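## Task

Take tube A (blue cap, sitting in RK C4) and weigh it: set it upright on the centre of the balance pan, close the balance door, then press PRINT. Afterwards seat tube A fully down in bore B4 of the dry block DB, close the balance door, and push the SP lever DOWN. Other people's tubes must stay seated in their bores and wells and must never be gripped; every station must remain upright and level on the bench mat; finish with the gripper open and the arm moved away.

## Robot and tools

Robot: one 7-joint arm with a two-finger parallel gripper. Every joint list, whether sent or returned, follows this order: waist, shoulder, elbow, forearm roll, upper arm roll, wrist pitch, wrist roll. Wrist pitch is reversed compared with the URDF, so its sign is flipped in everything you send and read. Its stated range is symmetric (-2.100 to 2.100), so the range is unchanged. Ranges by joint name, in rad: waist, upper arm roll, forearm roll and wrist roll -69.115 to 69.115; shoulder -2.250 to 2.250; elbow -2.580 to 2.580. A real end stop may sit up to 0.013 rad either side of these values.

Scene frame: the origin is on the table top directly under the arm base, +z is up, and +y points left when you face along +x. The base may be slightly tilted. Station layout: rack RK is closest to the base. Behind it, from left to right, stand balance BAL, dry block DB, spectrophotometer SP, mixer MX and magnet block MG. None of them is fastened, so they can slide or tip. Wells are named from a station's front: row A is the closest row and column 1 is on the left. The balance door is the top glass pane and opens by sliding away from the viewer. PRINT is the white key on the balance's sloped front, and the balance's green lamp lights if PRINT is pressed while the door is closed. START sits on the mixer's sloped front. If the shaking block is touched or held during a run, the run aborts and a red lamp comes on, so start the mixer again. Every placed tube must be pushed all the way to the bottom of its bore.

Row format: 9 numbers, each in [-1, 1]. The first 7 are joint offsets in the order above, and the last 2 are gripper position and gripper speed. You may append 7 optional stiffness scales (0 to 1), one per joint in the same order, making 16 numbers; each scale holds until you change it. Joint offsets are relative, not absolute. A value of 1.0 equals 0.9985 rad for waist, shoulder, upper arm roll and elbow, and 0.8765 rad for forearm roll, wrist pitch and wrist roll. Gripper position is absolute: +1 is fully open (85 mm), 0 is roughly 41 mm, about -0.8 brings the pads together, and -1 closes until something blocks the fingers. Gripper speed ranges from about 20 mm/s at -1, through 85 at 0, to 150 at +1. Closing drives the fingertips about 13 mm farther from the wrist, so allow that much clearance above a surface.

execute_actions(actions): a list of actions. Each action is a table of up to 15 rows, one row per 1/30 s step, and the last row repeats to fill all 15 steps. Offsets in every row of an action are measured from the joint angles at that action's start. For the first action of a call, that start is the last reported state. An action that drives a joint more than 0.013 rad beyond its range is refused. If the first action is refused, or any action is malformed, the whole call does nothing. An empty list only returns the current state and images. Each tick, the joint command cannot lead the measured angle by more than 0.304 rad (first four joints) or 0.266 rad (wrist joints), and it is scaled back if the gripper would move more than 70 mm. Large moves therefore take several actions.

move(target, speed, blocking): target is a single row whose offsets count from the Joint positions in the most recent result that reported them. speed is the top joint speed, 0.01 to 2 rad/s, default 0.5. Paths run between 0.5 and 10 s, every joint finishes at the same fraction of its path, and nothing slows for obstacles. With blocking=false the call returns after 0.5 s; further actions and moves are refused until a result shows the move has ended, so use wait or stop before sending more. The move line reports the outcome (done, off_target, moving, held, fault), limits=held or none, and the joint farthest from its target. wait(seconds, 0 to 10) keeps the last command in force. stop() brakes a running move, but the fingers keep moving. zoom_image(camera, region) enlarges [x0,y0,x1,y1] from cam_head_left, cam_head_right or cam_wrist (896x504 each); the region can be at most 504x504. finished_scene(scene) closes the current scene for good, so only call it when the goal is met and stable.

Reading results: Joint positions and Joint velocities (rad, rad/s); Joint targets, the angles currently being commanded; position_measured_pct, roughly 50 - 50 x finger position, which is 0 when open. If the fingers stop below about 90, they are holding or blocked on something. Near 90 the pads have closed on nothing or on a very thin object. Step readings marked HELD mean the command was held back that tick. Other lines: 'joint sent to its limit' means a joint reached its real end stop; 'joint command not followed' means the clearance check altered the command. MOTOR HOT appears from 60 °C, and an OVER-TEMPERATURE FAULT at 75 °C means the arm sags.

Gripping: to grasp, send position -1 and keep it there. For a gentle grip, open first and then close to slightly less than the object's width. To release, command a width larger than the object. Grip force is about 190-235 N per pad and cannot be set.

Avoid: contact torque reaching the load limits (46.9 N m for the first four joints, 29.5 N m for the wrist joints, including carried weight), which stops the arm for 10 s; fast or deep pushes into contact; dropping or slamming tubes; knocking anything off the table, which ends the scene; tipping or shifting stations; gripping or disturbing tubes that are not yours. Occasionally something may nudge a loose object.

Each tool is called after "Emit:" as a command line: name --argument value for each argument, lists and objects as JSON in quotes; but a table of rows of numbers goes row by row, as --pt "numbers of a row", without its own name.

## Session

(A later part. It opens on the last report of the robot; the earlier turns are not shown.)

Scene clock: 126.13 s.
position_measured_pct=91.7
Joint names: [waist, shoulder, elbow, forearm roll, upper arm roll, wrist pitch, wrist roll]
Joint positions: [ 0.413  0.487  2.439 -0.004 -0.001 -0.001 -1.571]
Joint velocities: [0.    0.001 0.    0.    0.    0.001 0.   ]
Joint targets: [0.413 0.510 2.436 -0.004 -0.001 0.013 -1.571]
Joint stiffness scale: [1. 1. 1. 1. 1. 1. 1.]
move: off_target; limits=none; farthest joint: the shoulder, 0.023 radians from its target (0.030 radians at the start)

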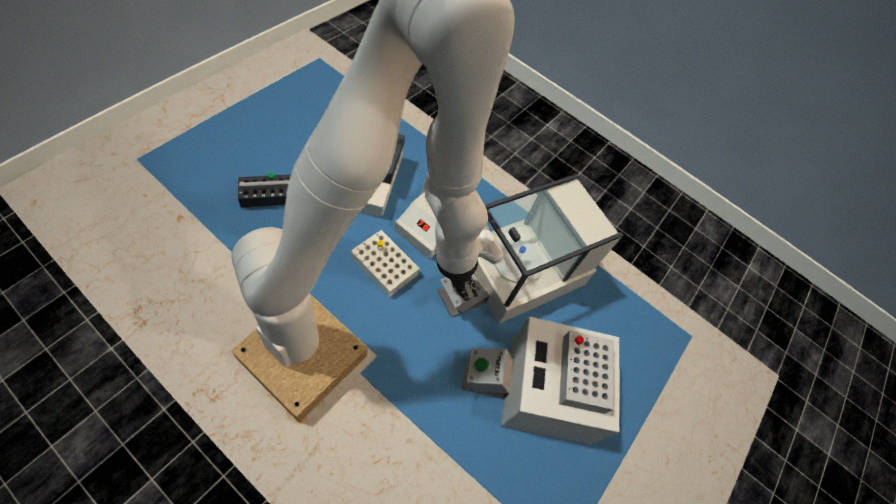

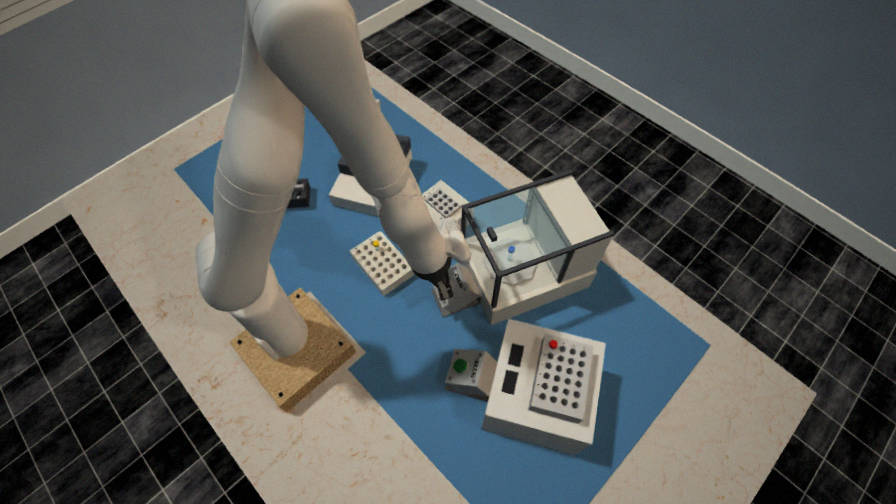

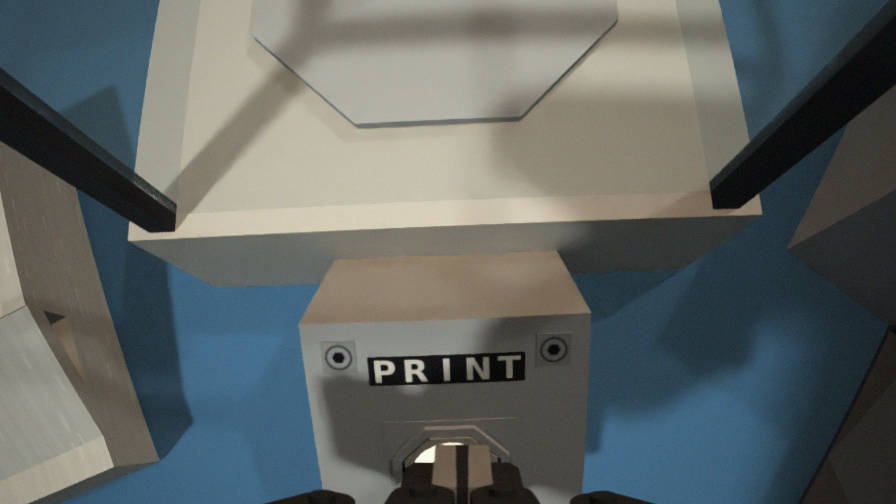

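Emit:
move --target '[0,-0.4,-0.184,0,0,-0.683,0,-1,0]' --speed 0.4

Emit:
move --target '[0,0,-0.405,0,0,-0.67,0,0,0]' --speed 0.5

Emit:
move --target '[0,0.238,-0.185,0,0,0.03,0,0,0]' --speed 0.35

Scene clock: 132.27 s.
position_measured_pct=91.7
Joint names: [waist, shoulder, elbow, forearm roll, upper arm roll, wrist pitch, wrist roll]
Joint positions: [ 0.413  0.09   2.26  -0.004 -0.001 -0.594 -1.571]
Joint velocities: [ 0.    -0.003 -0.     0.     0.     0.     0.   ]
Joint targets: [0.413 0.088 2.255 -0.004 -0.001 -0.599 -1.571]
Joint stiffness scale: [1. 1. 1. 1. 1. 1. 1.]
move: done; limits=none; farthest joint: the wrist pitch, 0.005 radians from its target (0.599 radians at the start)

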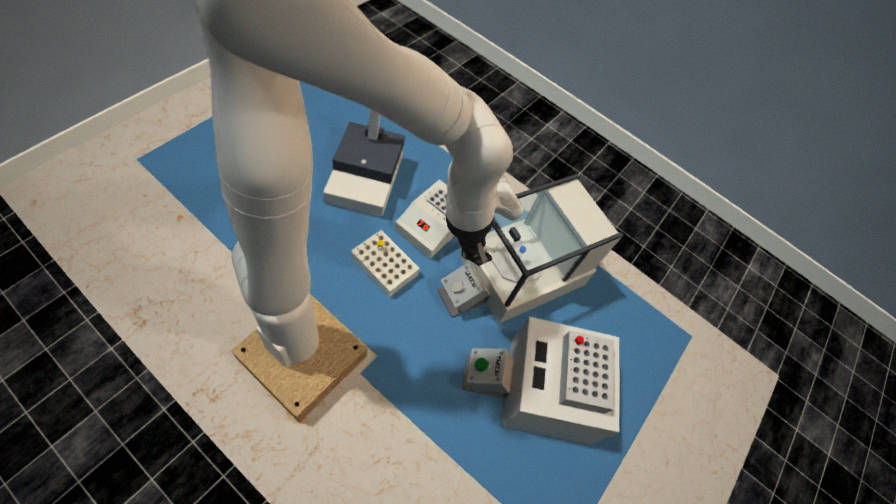

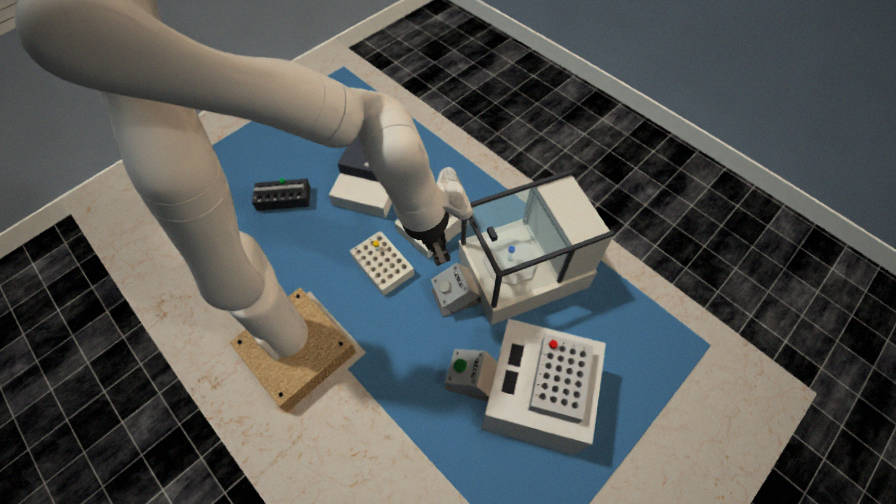

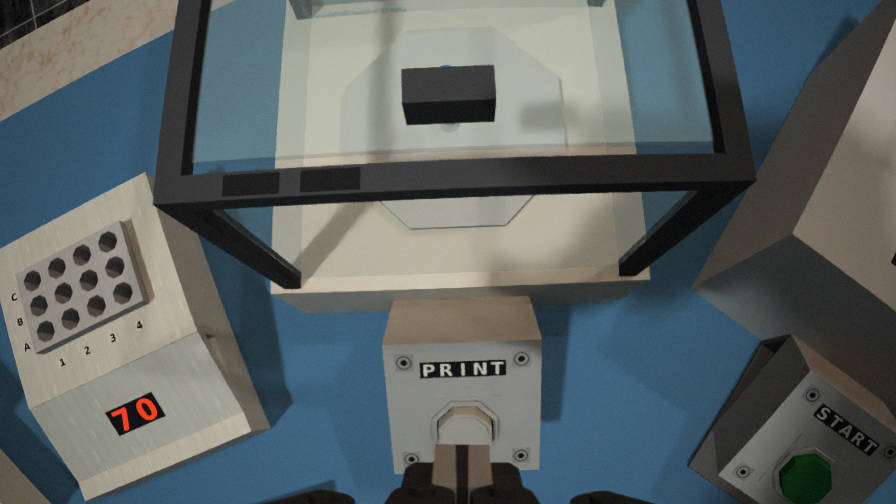

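Scene clock: 133.93 s.
position_measured_pct=50.0
Joint names: [waist, shoulder, elbow, forearm roll, upper arm roll, wrist pitch, wrist roll]
Joint positions: [ 0.413  0.09   1.86  -0.004 -0.001 -1.176 -1.571]
Joint velocities: [ 0.001  0.    -0.002  0.     0.001 -0.     0.   ]
Joint targets: [0.413 0.090 1.855 -0.004 -0.001 -1.181 -1.571]
Joint stiffness scale: [1. 1. 1. 1. 1. 1. 1.]
move: done; limits=none; farthest joint: the elbow, 0.005 radians from its target (0.404 radians at the start)

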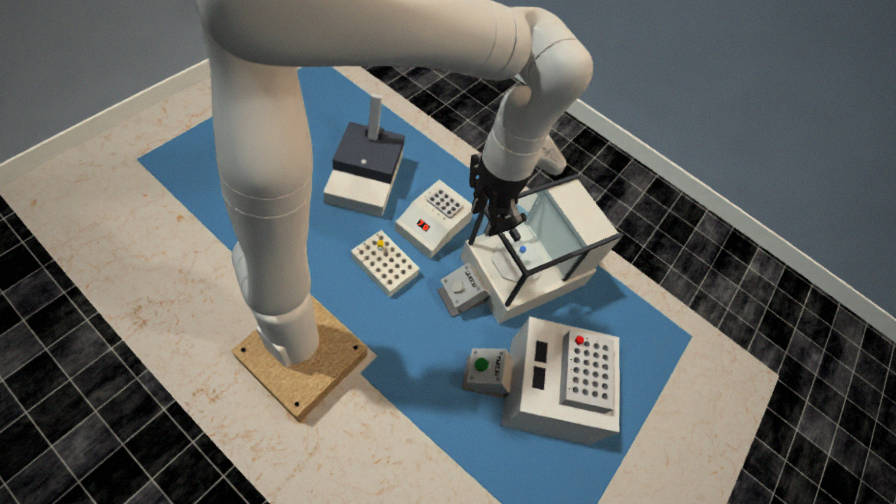

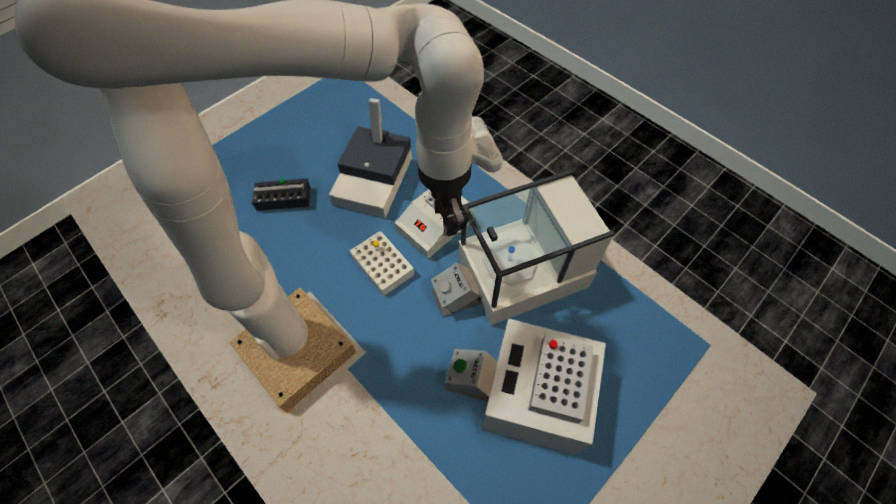

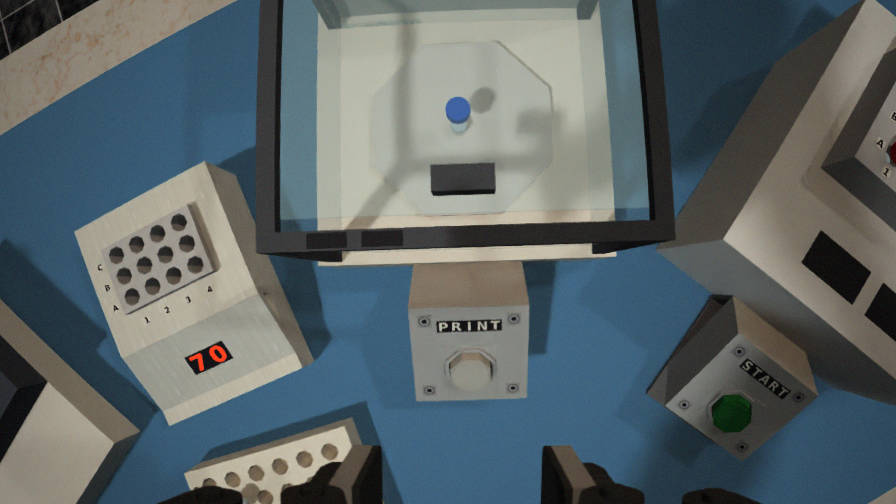

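Scene clock: 135.20 s.
position_measured_pct=50.0
Joint names: [waist, shoulder, elbow, forearm roll, upper arm roll, wrist pitch, wrist roll]
Joint positions: [ 0.413  0.325  1.68  -0.004 -0.001 -1.155 -1.571]
Joint velocities: [ 0.001  0.003 -0.001 -0.    -0.     0.     0.   ]
Joint targets: [0.413 0.328 1.675 -0.004 -0.001 -1.150 -1.571]
Joint stiffness scale: [1. 1. 1. 1. 1. 1. 1.]
move: done; limits=none; farthest joint: the elbow, 0.005 radians from its target (0.185 radians at the start)

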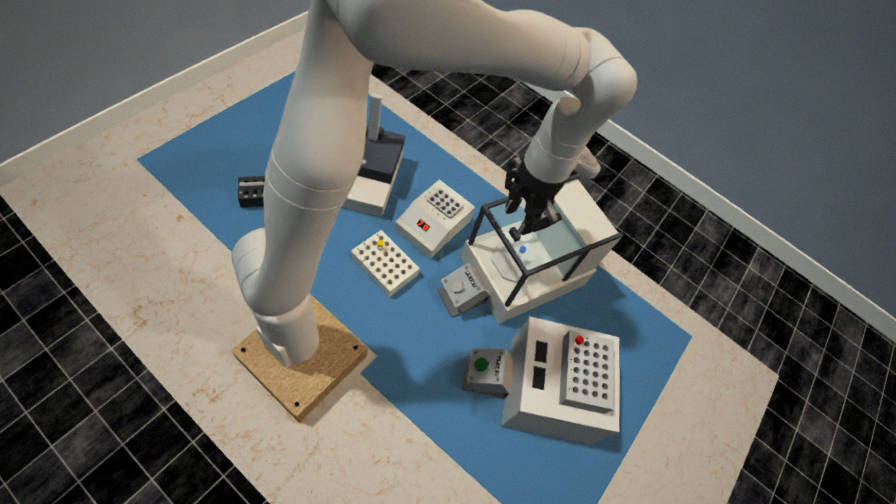

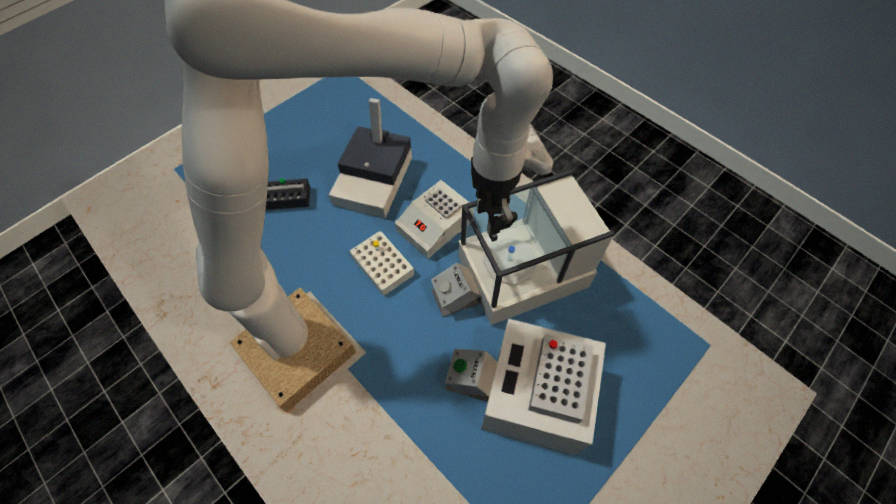

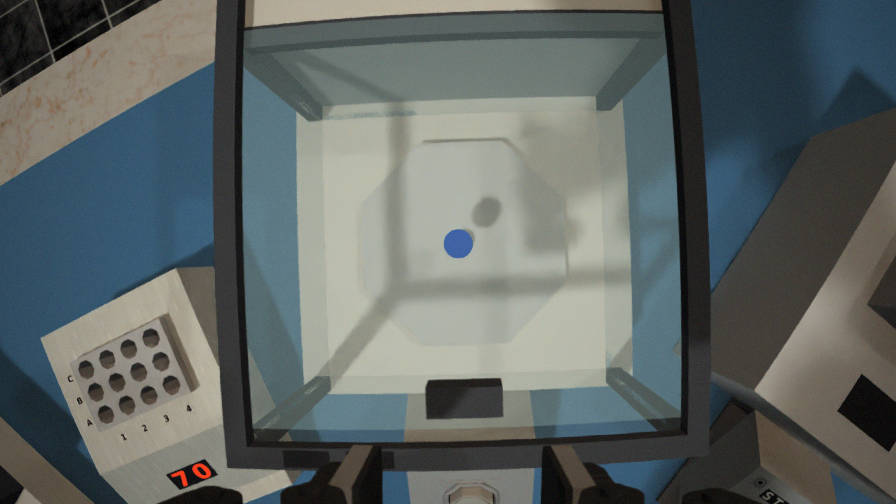

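Emit:
move --target '[0,0.07,0.065,0,0,0.159,0,0,0]' --speed 0.15

Emit:
move --target '[0,0,0,0,0,0,0,-0.4,-0.5]'

Emit:
move --target '[0,0,0,0,0,-0.028,0,-0.4,0]' --speed 0.02

Emit:
move --target '[0,0,0,0,0,0,0,0,0]'

Emit:
move --target '[0,-0.07,-0.07,0,0,-0.15,0,0,0]' --speed 0.25

Scene clock: 142.10 s.
position_measured_pct=50.0
Joint names: [waist, shoulder, elbow, forearm roll, upper arm roll, wrist pitch, wrist roll]
Joint positions: [ 0.413  0.393  1.74  -0.004 -0.001 -1.02  -1.571]
Joint velocities: [0.001 0.002 0.    0.    0.    0.    0.   ]
Joint targets: [0.413 0.395 1.745 -0.004 -0.001 -1.015 -1.571]
Joint stiffness scale: [1. 1. 1. 1. 1. 1. 1.]
move: done; limits=none; farthest joint: the wrist pitch, 0.005 radians from its target (0.139 radians at the start)

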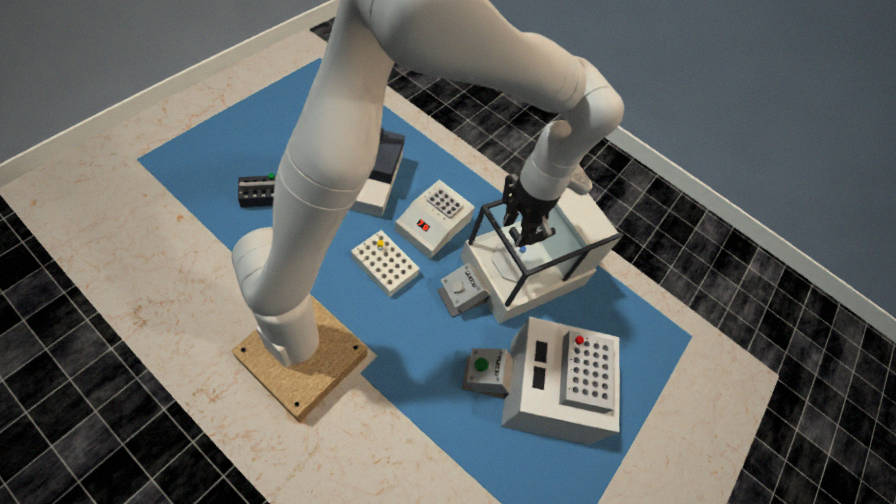

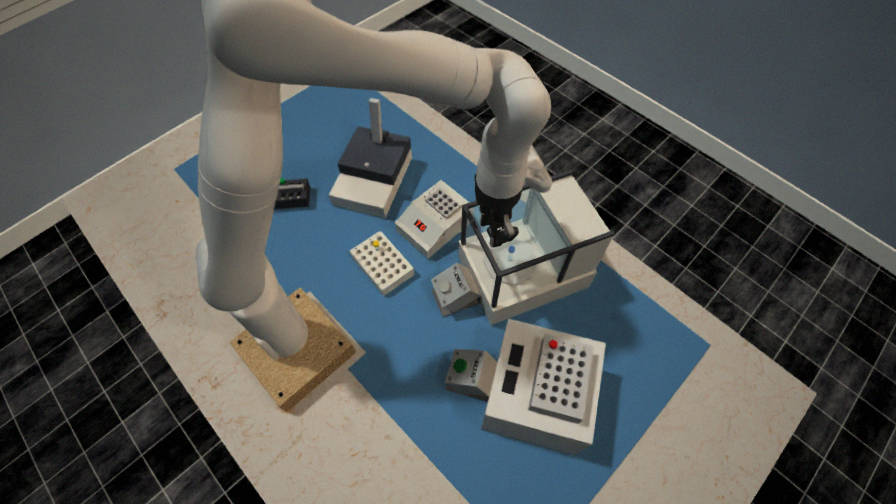

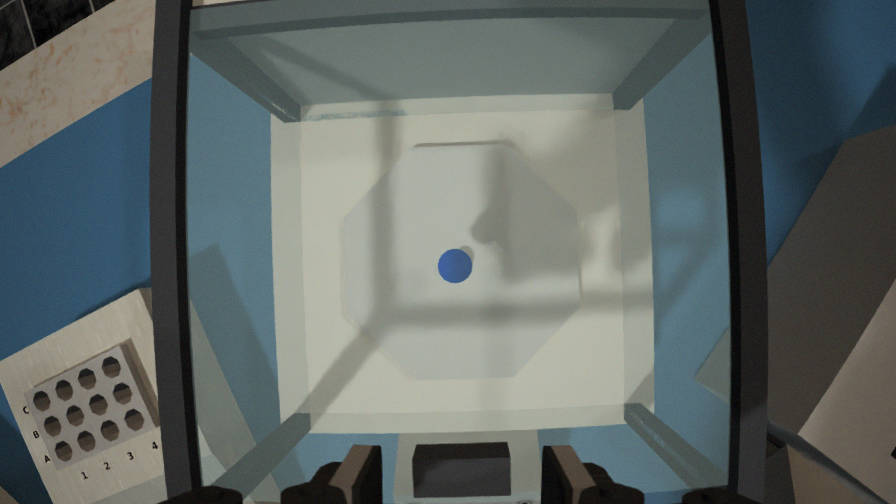

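Scene clock: 142.70 s.
position_measured_pct=67.9
Joint names: [waist, shoulder, elbow, forearm roll, upper arm roll, wrist pitch, wrist roll]
Joint positions: [ 0.413  0.393  1.74  -0.004 -0.001 -1.02  -1.571]
Joint velocities: [ 0.001 -0.     0.     0.    -0.     0.    -0.   ]
Joint targets: [0.413 0.393 1.740 -0.004 -0.001 -1.020 -1.571]
Joint stiffness scale: [1. 1. 1. 1. 1. 1. 1.]
move: done; limits=none; farthest joint: the waist, 0.000 radians from its target (0.000 radians at the start)

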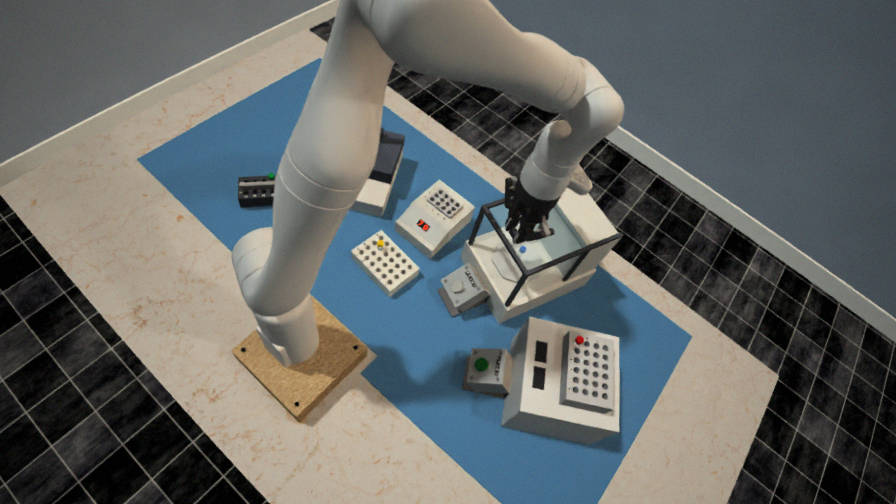

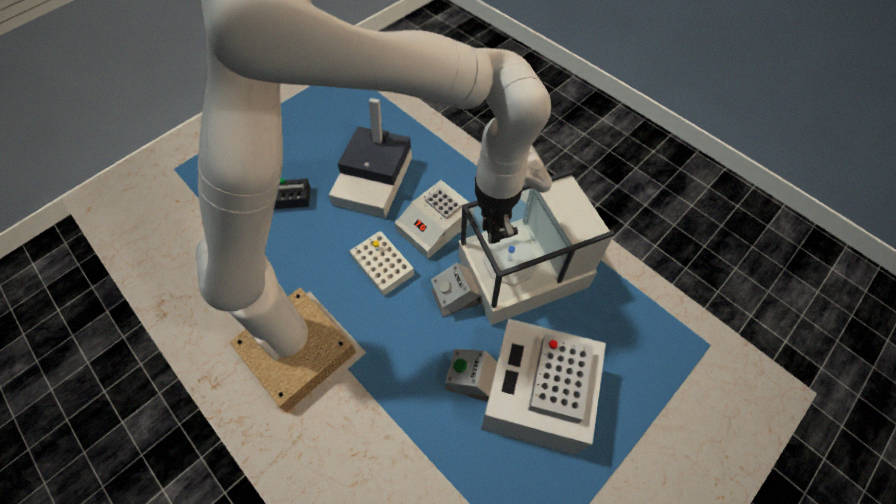

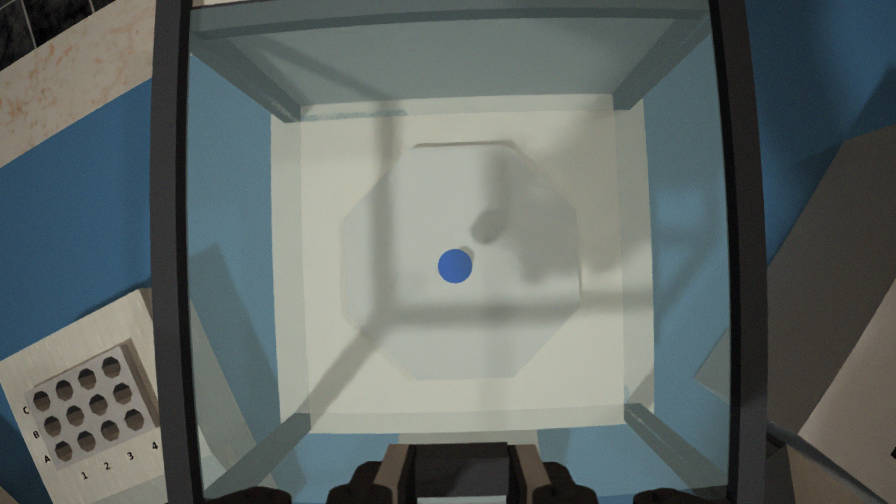

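Scene clock: 144.13 s.
position_measured_pct=67.9
Joint names: [waist, shoulder, elbow, forearm roll, upper arm roll, wrist pitch, wrist roll]
Joint positions: [ 0.413  0.393  1.74  -0.004 -0.001 -1.037 -1.571]
Joint velocities: [-0.001  0.001 -0.    -0.     0.    -0.    -0.001]
Joint targets: [0.413 0.393 1.740 -0.004 -0.001 -1.045 -1.571]
Joint stiffness scale: [1. 1. 1. 1. 1. 1. 1.]
move: done; limits=none; farthest joint: the wrist pitch, 0.007 radians from its target (0.024 radians at the start)

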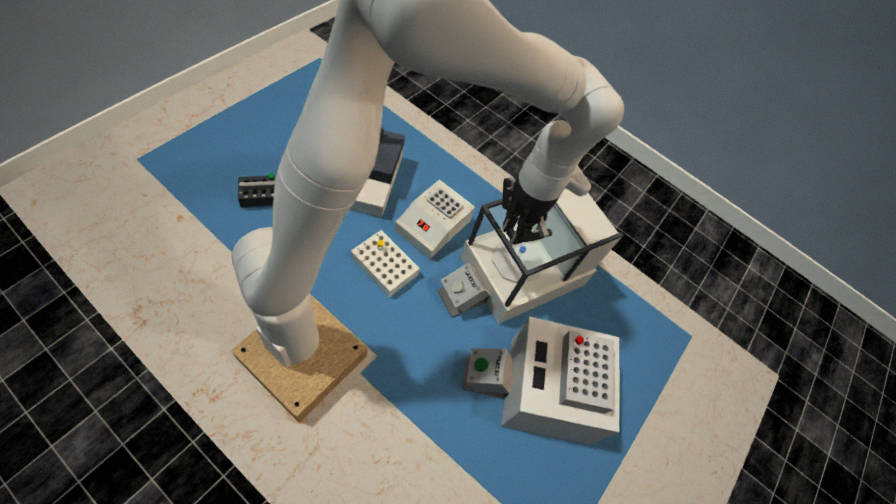

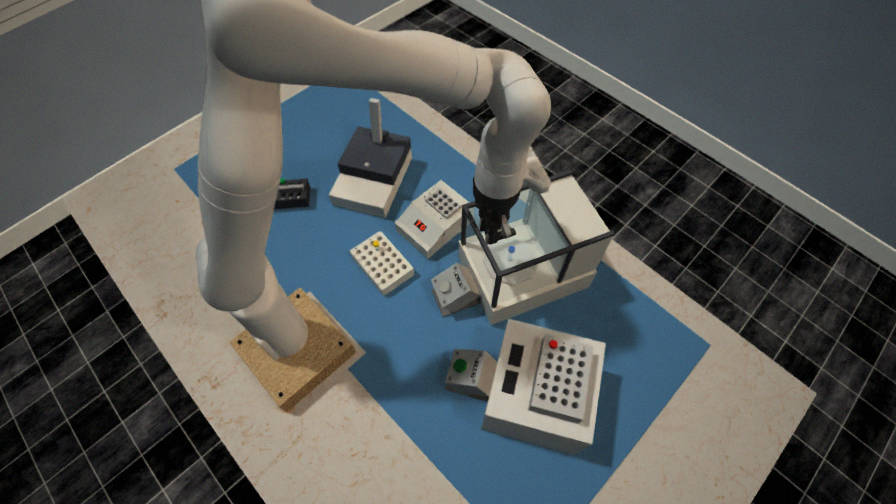

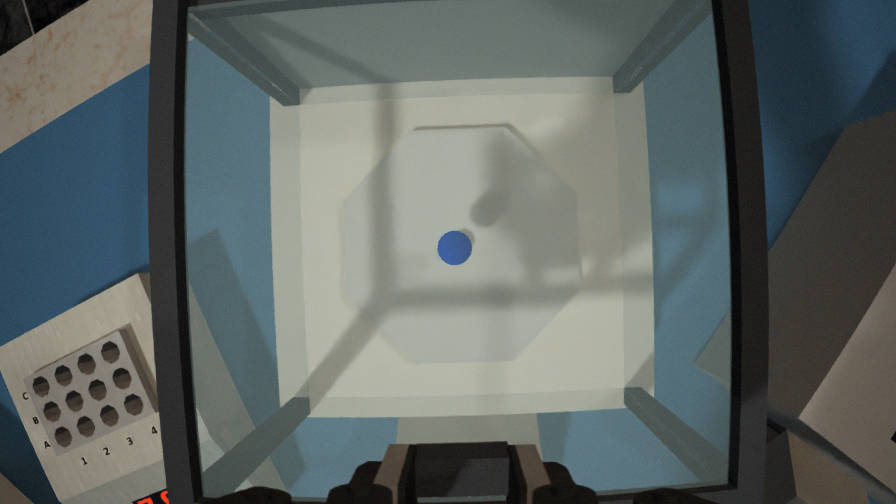

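Scene clock: 144.70 s.
position_measured_pct=50.0
Joint names: [waist, shoulder, elbow, forearm roll, upper arm roll, wrist pitch, wrist roll]
Joint positions: [ 0.413  0.393  1.74  -0.004 -0.001 -1.037 -1.571]
Joint velocities: [-0.002  0.001 -0.    -0.    -0.     0.001 -0.   ]
Joint targets: [0.413 0.393 1.740 -0.004 -0.001 -1.037 -1.571]
Joint stiffness scale: [1. 1. 1. 1. 1. 1. 1.]
move: done; limits=none; farthest joint: the waist, 0.000 radians from its target (0.000 radians at the start)

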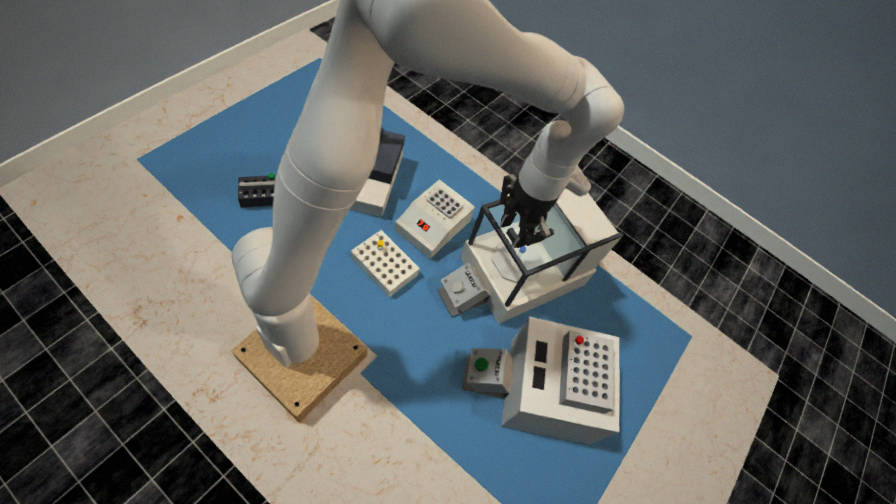

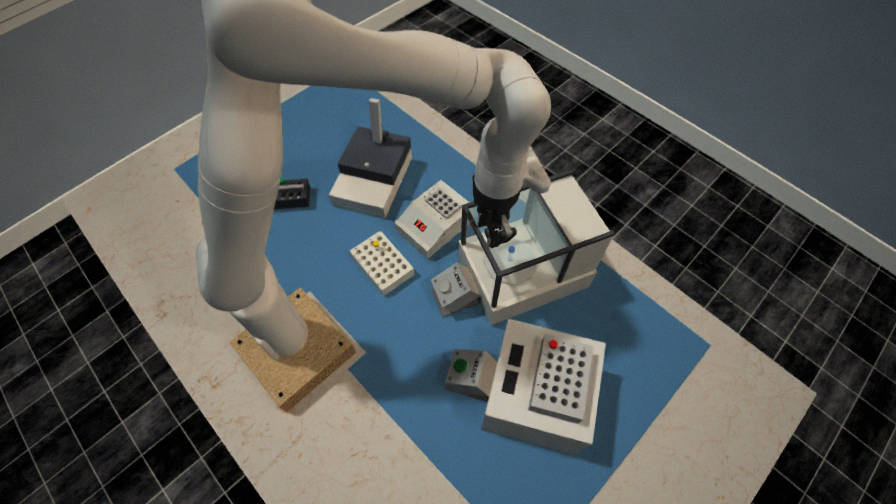

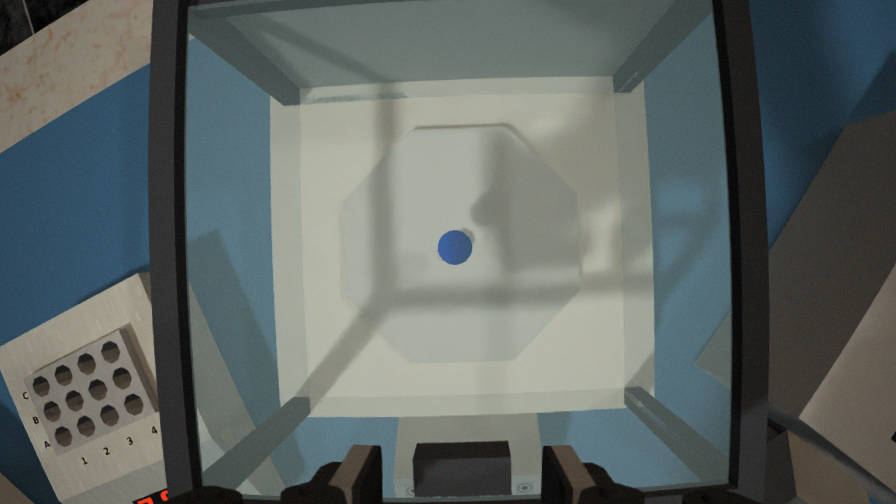

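Scene clock: 145.70 s.
position_measured_pct=50.0
Joint names: [waist, shoulder, elbow, forearm roll, upper arm roll, wrist pitch, wrist roll]
Joint positions: [ 0.413  0.325  1.675 -0.004 -0.001 -1.164 -1.571]
Joint velocities: [-0.001 -0.003  0.    -0.001 -0.     0.     0.001]
Joint targets: [0.413 0.323 1.671 -0.004 -0.001 -1.169 -1.571]
Joint stiffness scale: [1. 1. 1. 1. 1. 1. 1.]
move: done; limits=none; farthest joint: the elbow, 0.005 radians from its target (0.070 radians at the start)

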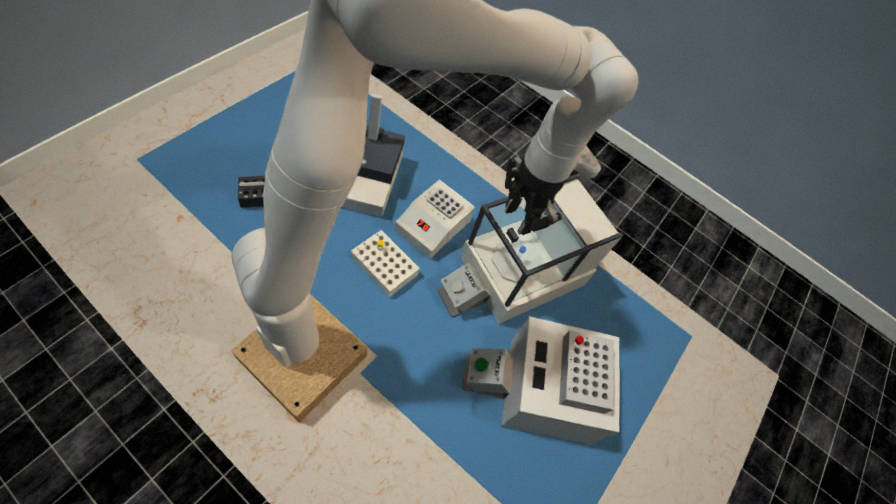

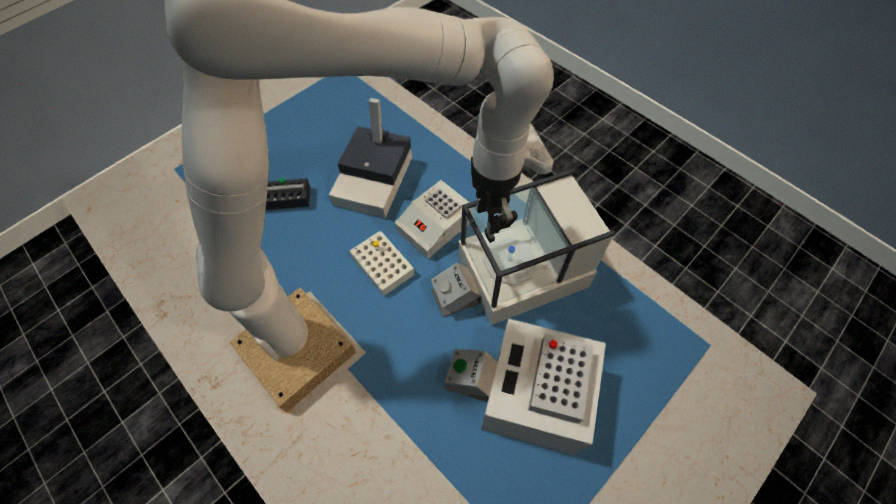

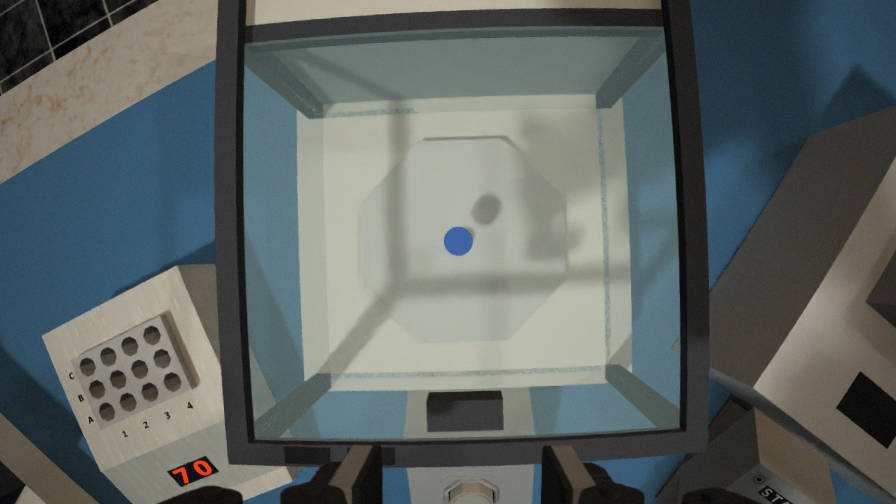

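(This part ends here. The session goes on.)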